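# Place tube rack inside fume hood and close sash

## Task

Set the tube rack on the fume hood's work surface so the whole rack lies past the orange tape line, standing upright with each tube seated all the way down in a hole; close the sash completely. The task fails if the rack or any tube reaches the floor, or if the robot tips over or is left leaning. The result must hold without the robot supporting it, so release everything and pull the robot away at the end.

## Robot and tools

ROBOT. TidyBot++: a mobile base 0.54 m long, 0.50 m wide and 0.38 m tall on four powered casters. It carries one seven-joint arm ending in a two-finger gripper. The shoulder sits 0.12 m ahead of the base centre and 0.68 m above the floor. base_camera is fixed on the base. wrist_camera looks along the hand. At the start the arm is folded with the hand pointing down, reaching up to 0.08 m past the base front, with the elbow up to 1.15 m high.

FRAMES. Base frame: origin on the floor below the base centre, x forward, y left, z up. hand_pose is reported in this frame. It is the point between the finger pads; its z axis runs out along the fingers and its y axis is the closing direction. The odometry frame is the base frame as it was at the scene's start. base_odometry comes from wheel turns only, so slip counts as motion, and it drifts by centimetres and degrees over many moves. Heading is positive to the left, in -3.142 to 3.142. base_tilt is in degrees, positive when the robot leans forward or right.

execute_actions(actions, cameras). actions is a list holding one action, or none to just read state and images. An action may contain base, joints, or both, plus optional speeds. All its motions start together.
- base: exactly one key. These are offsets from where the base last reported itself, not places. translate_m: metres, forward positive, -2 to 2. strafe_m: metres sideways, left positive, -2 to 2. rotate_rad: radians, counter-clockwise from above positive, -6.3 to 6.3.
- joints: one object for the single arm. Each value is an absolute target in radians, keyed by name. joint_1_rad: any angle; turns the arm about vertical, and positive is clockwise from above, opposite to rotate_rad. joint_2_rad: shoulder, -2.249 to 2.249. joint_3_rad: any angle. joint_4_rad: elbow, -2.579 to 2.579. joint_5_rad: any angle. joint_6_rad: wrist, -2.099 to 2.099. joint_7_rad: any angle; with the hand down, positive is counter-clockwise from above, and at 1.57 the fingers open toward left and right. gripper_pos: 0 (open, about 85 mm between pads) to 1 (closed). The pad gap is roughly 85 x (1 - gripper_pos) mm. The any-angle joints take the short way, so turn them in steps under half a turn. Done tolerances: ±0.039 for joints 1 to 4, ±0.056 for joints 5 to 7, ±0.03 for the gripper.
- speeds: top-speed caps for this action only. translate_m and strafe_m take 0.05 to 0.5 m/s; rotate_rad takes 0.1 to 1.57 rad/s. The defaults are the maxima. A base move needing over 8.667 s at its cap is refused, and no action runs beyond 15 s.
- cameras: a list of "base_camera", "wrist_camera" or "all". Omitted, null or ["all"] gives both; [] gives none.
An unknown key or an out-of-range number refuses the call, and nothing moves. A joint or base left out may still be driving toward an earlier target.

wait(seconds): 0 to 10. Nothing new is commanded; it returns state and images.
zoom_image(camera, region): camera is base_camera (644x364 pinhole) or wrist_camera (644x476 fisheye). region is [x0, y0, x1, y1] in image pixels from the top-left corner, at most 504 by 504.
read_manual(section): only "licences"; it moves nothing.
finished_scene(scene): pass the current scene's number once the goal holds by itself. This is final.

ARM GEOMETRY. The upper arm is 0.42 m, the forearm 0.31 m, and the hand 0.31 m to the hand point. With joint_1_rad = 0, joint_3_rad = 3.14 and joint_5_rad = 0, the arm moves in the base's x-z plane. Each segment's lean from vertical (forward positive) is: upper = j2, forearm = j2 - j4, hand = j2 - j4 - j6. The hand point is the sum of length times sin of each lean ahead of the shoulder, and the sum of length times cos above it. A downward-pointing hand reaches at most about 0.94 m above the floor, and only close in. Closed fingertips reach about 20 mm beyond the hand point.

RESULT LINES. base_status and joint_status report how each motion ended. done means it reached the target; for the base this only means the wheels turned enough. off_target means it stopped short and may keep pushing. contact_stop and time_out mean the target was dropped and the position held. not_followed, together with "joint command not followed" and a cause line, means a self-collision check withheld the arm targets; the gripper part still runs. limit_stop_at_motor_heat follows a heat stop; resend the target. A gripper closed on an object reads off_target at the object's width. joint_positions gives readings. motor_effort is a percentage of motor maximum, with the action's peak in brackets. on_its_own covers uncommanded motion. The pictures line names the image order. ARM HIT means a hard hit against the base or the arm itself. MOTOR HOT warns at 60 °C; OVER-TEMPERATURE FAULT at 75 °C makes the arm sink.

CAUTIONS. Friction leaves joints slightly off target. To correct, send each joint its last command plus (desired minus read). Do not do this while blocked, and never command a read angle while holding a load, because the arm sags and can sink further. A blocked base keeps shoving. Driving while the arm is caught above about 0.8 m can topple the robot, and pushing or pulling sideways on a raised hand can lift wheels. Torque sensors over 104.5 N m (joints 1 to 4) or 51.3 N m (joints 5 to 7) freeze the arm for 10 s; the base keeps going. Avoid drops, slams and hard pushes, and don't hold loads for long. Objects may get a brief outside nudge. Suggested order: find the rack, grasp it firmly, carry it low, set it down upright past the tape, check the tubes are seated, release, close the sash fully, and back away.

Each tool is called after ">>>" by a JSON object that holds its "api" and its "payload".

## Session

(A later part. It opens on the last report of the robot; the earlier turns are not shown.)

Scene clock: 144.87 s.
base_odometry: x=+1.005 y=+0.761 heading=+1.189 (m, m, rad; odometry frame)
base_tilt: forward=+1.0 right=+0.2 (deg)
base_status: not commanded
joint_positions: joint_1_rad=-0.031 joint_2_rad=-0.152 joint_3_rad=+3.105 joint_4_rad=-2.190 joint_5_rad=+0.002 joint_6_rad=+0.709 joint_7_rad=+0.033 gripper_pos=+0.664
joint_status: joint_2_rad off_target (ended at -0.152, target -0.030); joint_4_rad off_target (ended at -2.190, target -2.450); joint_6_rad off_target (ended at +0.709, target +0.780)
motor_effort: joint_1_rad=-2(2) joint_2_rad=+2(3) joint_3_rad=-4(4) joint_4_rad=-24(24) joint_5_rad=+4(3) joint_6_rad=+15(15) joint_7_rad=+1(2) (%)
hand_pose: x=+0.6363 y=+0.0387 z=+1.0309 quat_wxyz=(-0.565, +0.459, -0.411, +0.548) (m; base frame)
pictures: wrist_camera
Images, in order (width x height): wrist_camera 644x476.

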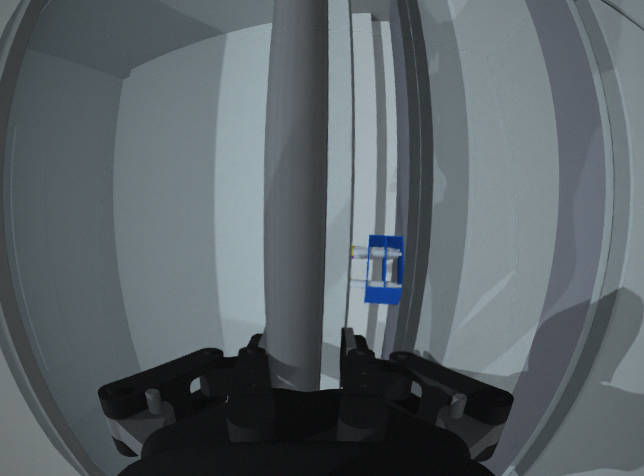

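>>> {"api": "execute_actions", "payload": {"actions": [{"joints":{"joint_2_rad":-0.15,"joint_4_rad":-2.13,"joint_6_rad":0.5,"gripper_pos":0.2}}], "cameras": []}}

>>> {"api": "execute_actions", "payload": {"actions": [{"base":{"translate_m":-0.15},"speeds":{"translate_m":0.1}}], "cameras": []}}

>>> {"api": "execute_actions", "payload": {"actions": [{"joints":{"joint_2_rad":-0.25,"joint_4_rad":-1.85,"joint_6_rad":-0.2,"joint_7_rad":1.57,"gripper_pos":1}}], "cameras": ["wrist_camera"]}}

Scene clock: 147.80 s.
base_odometry: x=+1.005 y=+0.761 heading=+1.189 (m, m, rad; odometry frame)
base_tilt: forward=+1.0 right=+0.2 (deg)
base_status: not commanded
joint_positions: joint_1_rad=-0.031 joint_2_rad=-0.179 joint_3_rad=+3.098 joint_4_rad=-2.117 joint_5_rad=+0.002 joint_6_rad=+0.567 joint_7_rad=+0.033 gripper_pos=+0.200
joint_status: joint_6_rad off_target (ended at +0.567, target +0.500); the others done
motor_effort: joint_1_rad=+0(3) joint_2_rad=-6(9) joint_3_rad=+0(4) joint_4_rad=+17(24) joint_5_rad=-1(3) joint_6_rad=+4(18) joint_7_rad=+0(1) (%)
hand_pose: x=+0.6404 y=+0.0430 z=+1.0448 quat_wxyz=(-0.557, +0.473, -0.420, +0.538) (m; base frame)
pictures: none
No camera images: the call's "cameras" was empty. Leave "cameras" out to get every camera's image.

Scene clock: 149.83 s.
base_odometry: x=+0.949 y=+0.622 heading=+1.189 (m, m, rad; odometry frame)
base_tilt: forward=+1.0 right=+0.3 (deg)
base_status: done
joint_positions: joint_1_rad=-0.031 joint_2_rad=-0.167 joint_3_rad=+3.098 joint_4_rad=-2.128 joint_5_rad=+0.002 joint_6_rad=+0.534 joint_7_rad=+0.033 gripper_pos=+0.200
joint_status: not commanded
motor_effort: joint_1_rad=+1(1) joint_2_rad=-16(16) joint_3_rad=+0(1) joint_4_rad=+23(25) joint_5_rad=-1(0) joint_6_rad=+9(9) joint_7_rad=-1(0) (%)
hand_pose: x=+0.6456 y=+0.0431 z=+1.0217 quat_wxyz=(-0.544, +0.489, -0.435, +0.526) (m; base frame)
pictures: none
No camera images: the call's "cameras" was empty. Leave "cameras" out to get every camera's image.

Scene clock: 151.63 s.
base_odometry: x=+0.949 y=+0.622 heading=+1.189 (m, m, rad; odometry frame)
base_tilt: forward=+1.0 right=+0.2 (deg)
base_status: not commanded
joint_positions: joint_1_rad=-0.031 joint_2_rad=-0.228 joint_3_rad=+3.098 joint_4_rad=-1.864 joint_5_rad=+0.002 joint_6_rad=-0.167 joint_7_rad=+1.553 gripper_pos=+0.999
joint_status: all done
motor_effort: joint_1_rad=+0(0) joint_2_rad=-13(14) joint_3_rad=+0(0) joint_4_rad=+25(24) joint_5_rad=-1(0) joint_6_rad=+9(9) joint_7_rad=+0(0) (%)
hand_pose: x=+0.6384 y=+0.0425 z=+0.9994 quat_wxyz=(-0.024, +0.784, +0.025, +0.620) (m; base frame)
pictures: wrist_camera
Images, in order (width x height): wrist_camera 644x476.

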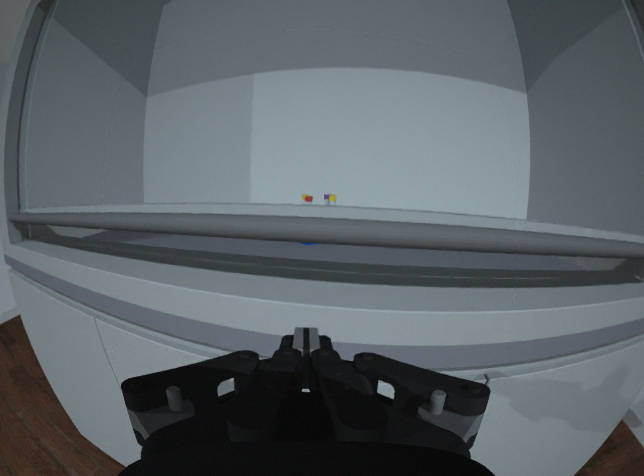

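>>> {"api": "execute_actions", "payload": {"actions": [{"joints":{"joint_4_rad":-1.55,"joint_6_rad":-0.6}}], "cameras": []}}

>>> {"api": "execute_actions", "payload": {"actions": [{"base":{"translate_m":0.12},"speeds":{"translate_m":0.06}}], "cameras": ["wrist_camera"]}}

Scene clock: 154.00 s.
base_odometry: x=+0.949 y=+0.622 heading=+1.189 (m, m, rad; odometry frame)
base_tilt: forward=+1.0 right=+0.2 (deg)
base_status: not commanded
joint_positions: joint_1_rad=-0.031 joint_2_rad=-0.230 joint_3_rad=+3.098 joint_4_rad=-1.563 joint_5_rad=+0.002 joint_6_rad=-0.564 joint_7_rad=+1.553 gripper_pos=+0.999
joint_status: all done
motor_effort: joint_1_rad=+1(0) joint_2_rad=-13(14) joint_3_rad=+0(0) joint_4_rad=+24(26) joint_5_rad=-1(1) joint_6_rad=+9(9) joint_7_rad=-1(1) (%)
hand_pose: x=+0.6213 y=+0.0417 z=+1.0653 quat_wxyz=(-0.022, +0.812, +0.026, +0.582) (m; base frame)
pictures: none
No camera images: the call's "cameras" was empty. Leave "cameras" out to get every camera's image.

Scene clock: 156.47 s.
base_odometry: x=+0.994 y=+0.733 heading=+1.188 (m, m, rad; odometry frame)
base_tilt: forward=+1.0 right=+0.3 (deg)
base_status: done
joint_positions: joint_1_rad=-0.031 joint_2_rad=-0.235 joint_3_rad=+3.098 joint_4_rad=-1.563 joint_5_rad=+0.002 joint_6_rad=-0.565 joint_7_rad=+1.553 gripper_pos=+0.999
joint_status: not commanded
motor_effort: joint_1_rad=+0(1) joint_2_rad=-12(17) joint_3_rad=+0(1) joint_4_rad=+24(25) joint_5_rad=-1(0) joint_6_rad=+9(9) joint_7_rad=-1(1) (%)
hand_pose: x=+0.6194 y=+0.0416 z=+1.0676 quat_wxyz=(-0.022, +0.811, +0.026, +0.584) (m; base frame)
pictures: wrist_camera
Images, in order (width x height): wrist_camera 644x476.

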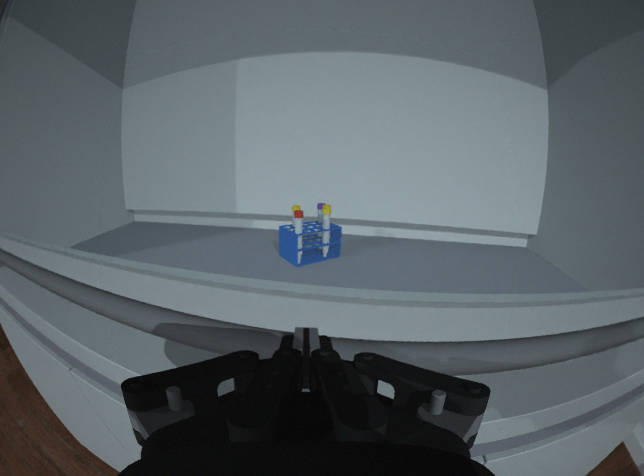

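>>> {"api": "execute_actions", "payload": {"actions": [{"base":{"translate_m":0.03},"speeds":{"translate_m":0.05}}], "cameras": []}}

>>> {"api": "execute_actions", "payload": {"actions": [{"joints":{"joint_2_rad":-0.2,"joint_4_rad":-1.95,"joint_6_rad":-0.25}}], "cameras": ["wrist_camera"]}}

Scene clock: 158.33 s.
base_odometry: x=+1.005 y=+0.761 heading=+1.188 (m, m, rad; odometry frame)
base_tilt: forward=+1.0 right=+0.2 (deg)
base_status: done
joint_positions: joint_1_rad=-0.031 joint_2_rad=-0.237 joint_3_rad=+3.098 joint_4_rad=-1.559 joint_5_rad=+0.002 joint_6_rad=-0.565 joint_7_rad=+1.553 gripper_pos=+0.999
joint_status: not commanded
motor_effort: joint_1_rad=+1(2) joint_2_rad=-12(16) joint_3_rad=+0(1) joint_4_rad=+24(25) joint_5_rad=+0(0) joint_6_rad=+8(9) joint_7_rad=-1(1) (%)
hand_pose: x=+0.6184 y=+0.0416 z=+1.0715 quat_wxyz=(-0.022, +0.809, +0.026, +0.587) (m; base frame)
pictures: none
No camera images: the call's "cameras" was empty. Leave "cameras" out to get every camera's image.

Scene clock: 159.93 s.
base_odometry: x=+1.005 y=+0.761 heading=+1.188 (m, m, rad; odometry frame)
base_tilt: forward=+1.0 right=+0.2 (deg)
base_status: not commanded
joint_positions: joint_1_rad=-0.031 joint_2_rad=-0.277 joint_3_rad=+3.099 joint_4_rad=-1.799 joint_5_rad=+0.002 joint_6_rad=-0.169 joint_7_rad=+1.553 gripper_pos=+0.999
joint_status: joint_2_rad off_target (ended at -0.277, target -0.200); joint_4_rad off_target (ended at -1.799, target -1.950); joint_6_rad off_target (ended at -0.169, target -0.250)
motor_effort: joint_1_rad=-2(1) joint_2_rad=+7(13) joint_3_rad=-3(4) joint_4_rad=-1(23) joint_5_rad=-1(1) joint_6_rad=-9(9) joint_7_rad=-1(1) (%)
hand_pose: x=+0.6248 y=+0.0421 z=+1.0643 quat_wxyz=(-0.025, +0.748, +0.025, +0.663) (m; base frame)
pictures: wrist_camera
Images, in order (width x height): wrist_camera 644x476.

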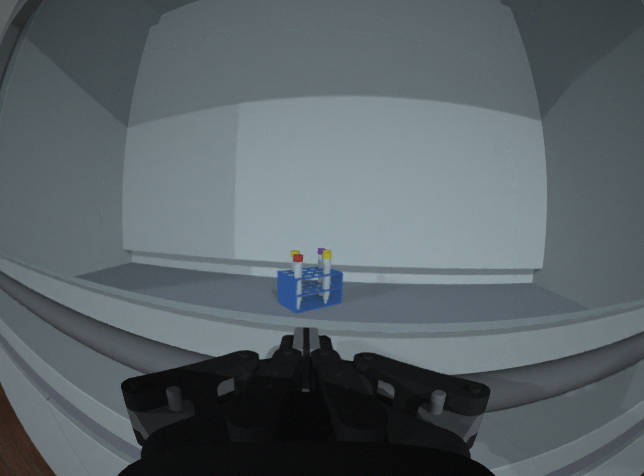

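Pressing but static; push harder, keeping the wrist stiff.

>>> {"api": "execute_actions", "payload": {"actions": [{"joints":{"joint_2_rad":-0.1,"joint_4_rad":-2.15,"joint_6_rad":-0.45}}], "cameras": ["wrist_camera"]}}

>>> {"api": "execute_actions", "payload": {"actions": [{"base":{"translate_m":-0.35},"joints":{"joint_2_rad":-0.25,"joint_4_rad":-1.8,"joint_6_rad":-0.2},"speeds":{"translate_m":0.15}}], "cameras": ["wrist_camera"]}}

Scene clock: 162.00 s.
base_odometry: x=+1.005 y=+0.761 heading=+1.188 (m, m, rad; odometry frame)
base_tilt: forward=+1.0 right=+0.2 (deg)
base_status: not commanded
joint_positions: joint_1_rad=-0.031 joint_2_rad=-0.264 joint_3_rad=+3.099 joint_4_rad=-1.874 joint_5_rad=+0.002 joint_6_rad=-0.180 joint_7_rad=+1.553 gripper_pos=+0.999
joint_status: joint_2_rad off_target (ended at -0.264, target -0.100); joint_4_rad off_target (ended at -1.874, target -2.150); joint_6_rad off_target (ended at -0.180, target -0.450)
motor_effort: joint_1_rad=+1(3) joint_2_rad=+18(20) joint_3_rad=+0(4) joint_4_rad=-31(36) joint_5_rad=+0(1) joint_6_rad=-30(36) joint_7_rad=+0(0) (%)
hand_pose: x=+0.6252 y=+0.0416 z=+1.0080 quat_wxyz=(-0.023, +0.780, +0.025, +0.625) (m; base frame)
pictures: wrist_camera
Images, in order (width x height): wrist_camera 644x476.

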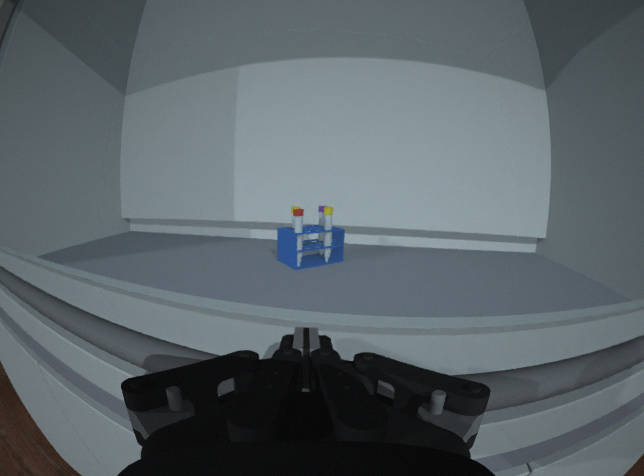

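Scene clock: 165.00 s.
base_odometry: x=+0.875 y=+0.436 heading=+1.188 (m, m, rad; odometry frame)
base_tilt: forward=+1.0 right=+0.2 (deg)
base_status: done
joint_positions: joint_1_rad=-0.031 joint_2_rad=-0.247 joint_3_rad=+3.101 joint_4_rad=-1.800 joint_5_rad=+0.002 joint_6_rad=-0.227 joint_7_rad=+1.553 gripper_pos=+0.999
joint_status: all done
motor_effort: joint_1_rad=+1(3) joint_2_rad=-13(22) joint_3_rad=+0(4) joint_4_rad=+25(34) joint_5_rad=+0(1) joint_6_rad=+9(29) joint_7_rad=-1(0) (%)
hand_pose: x=+0.6328 y=+0.0411 z=+1.0307 quat_wxyz=(-0.023, +0.777, +0.024, +0.629) (m; base frame)
pictures: wrist_camera
Images, in order (width x height): wrist_camera 644x476.

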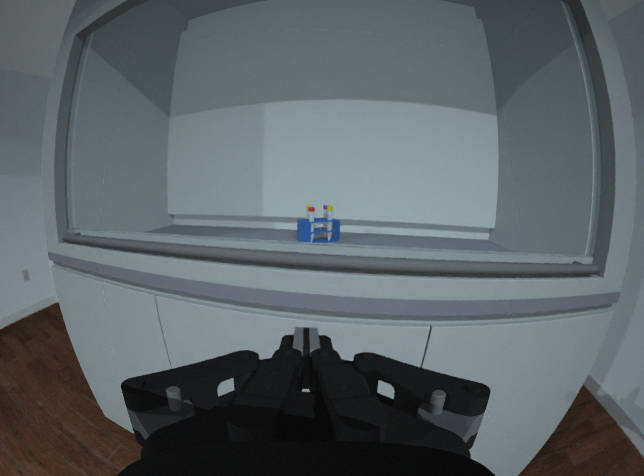

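Looks closed.

>>> {"api": "finished_scene", "payload": {"scene": 1}}

The scene is finished: the task was done.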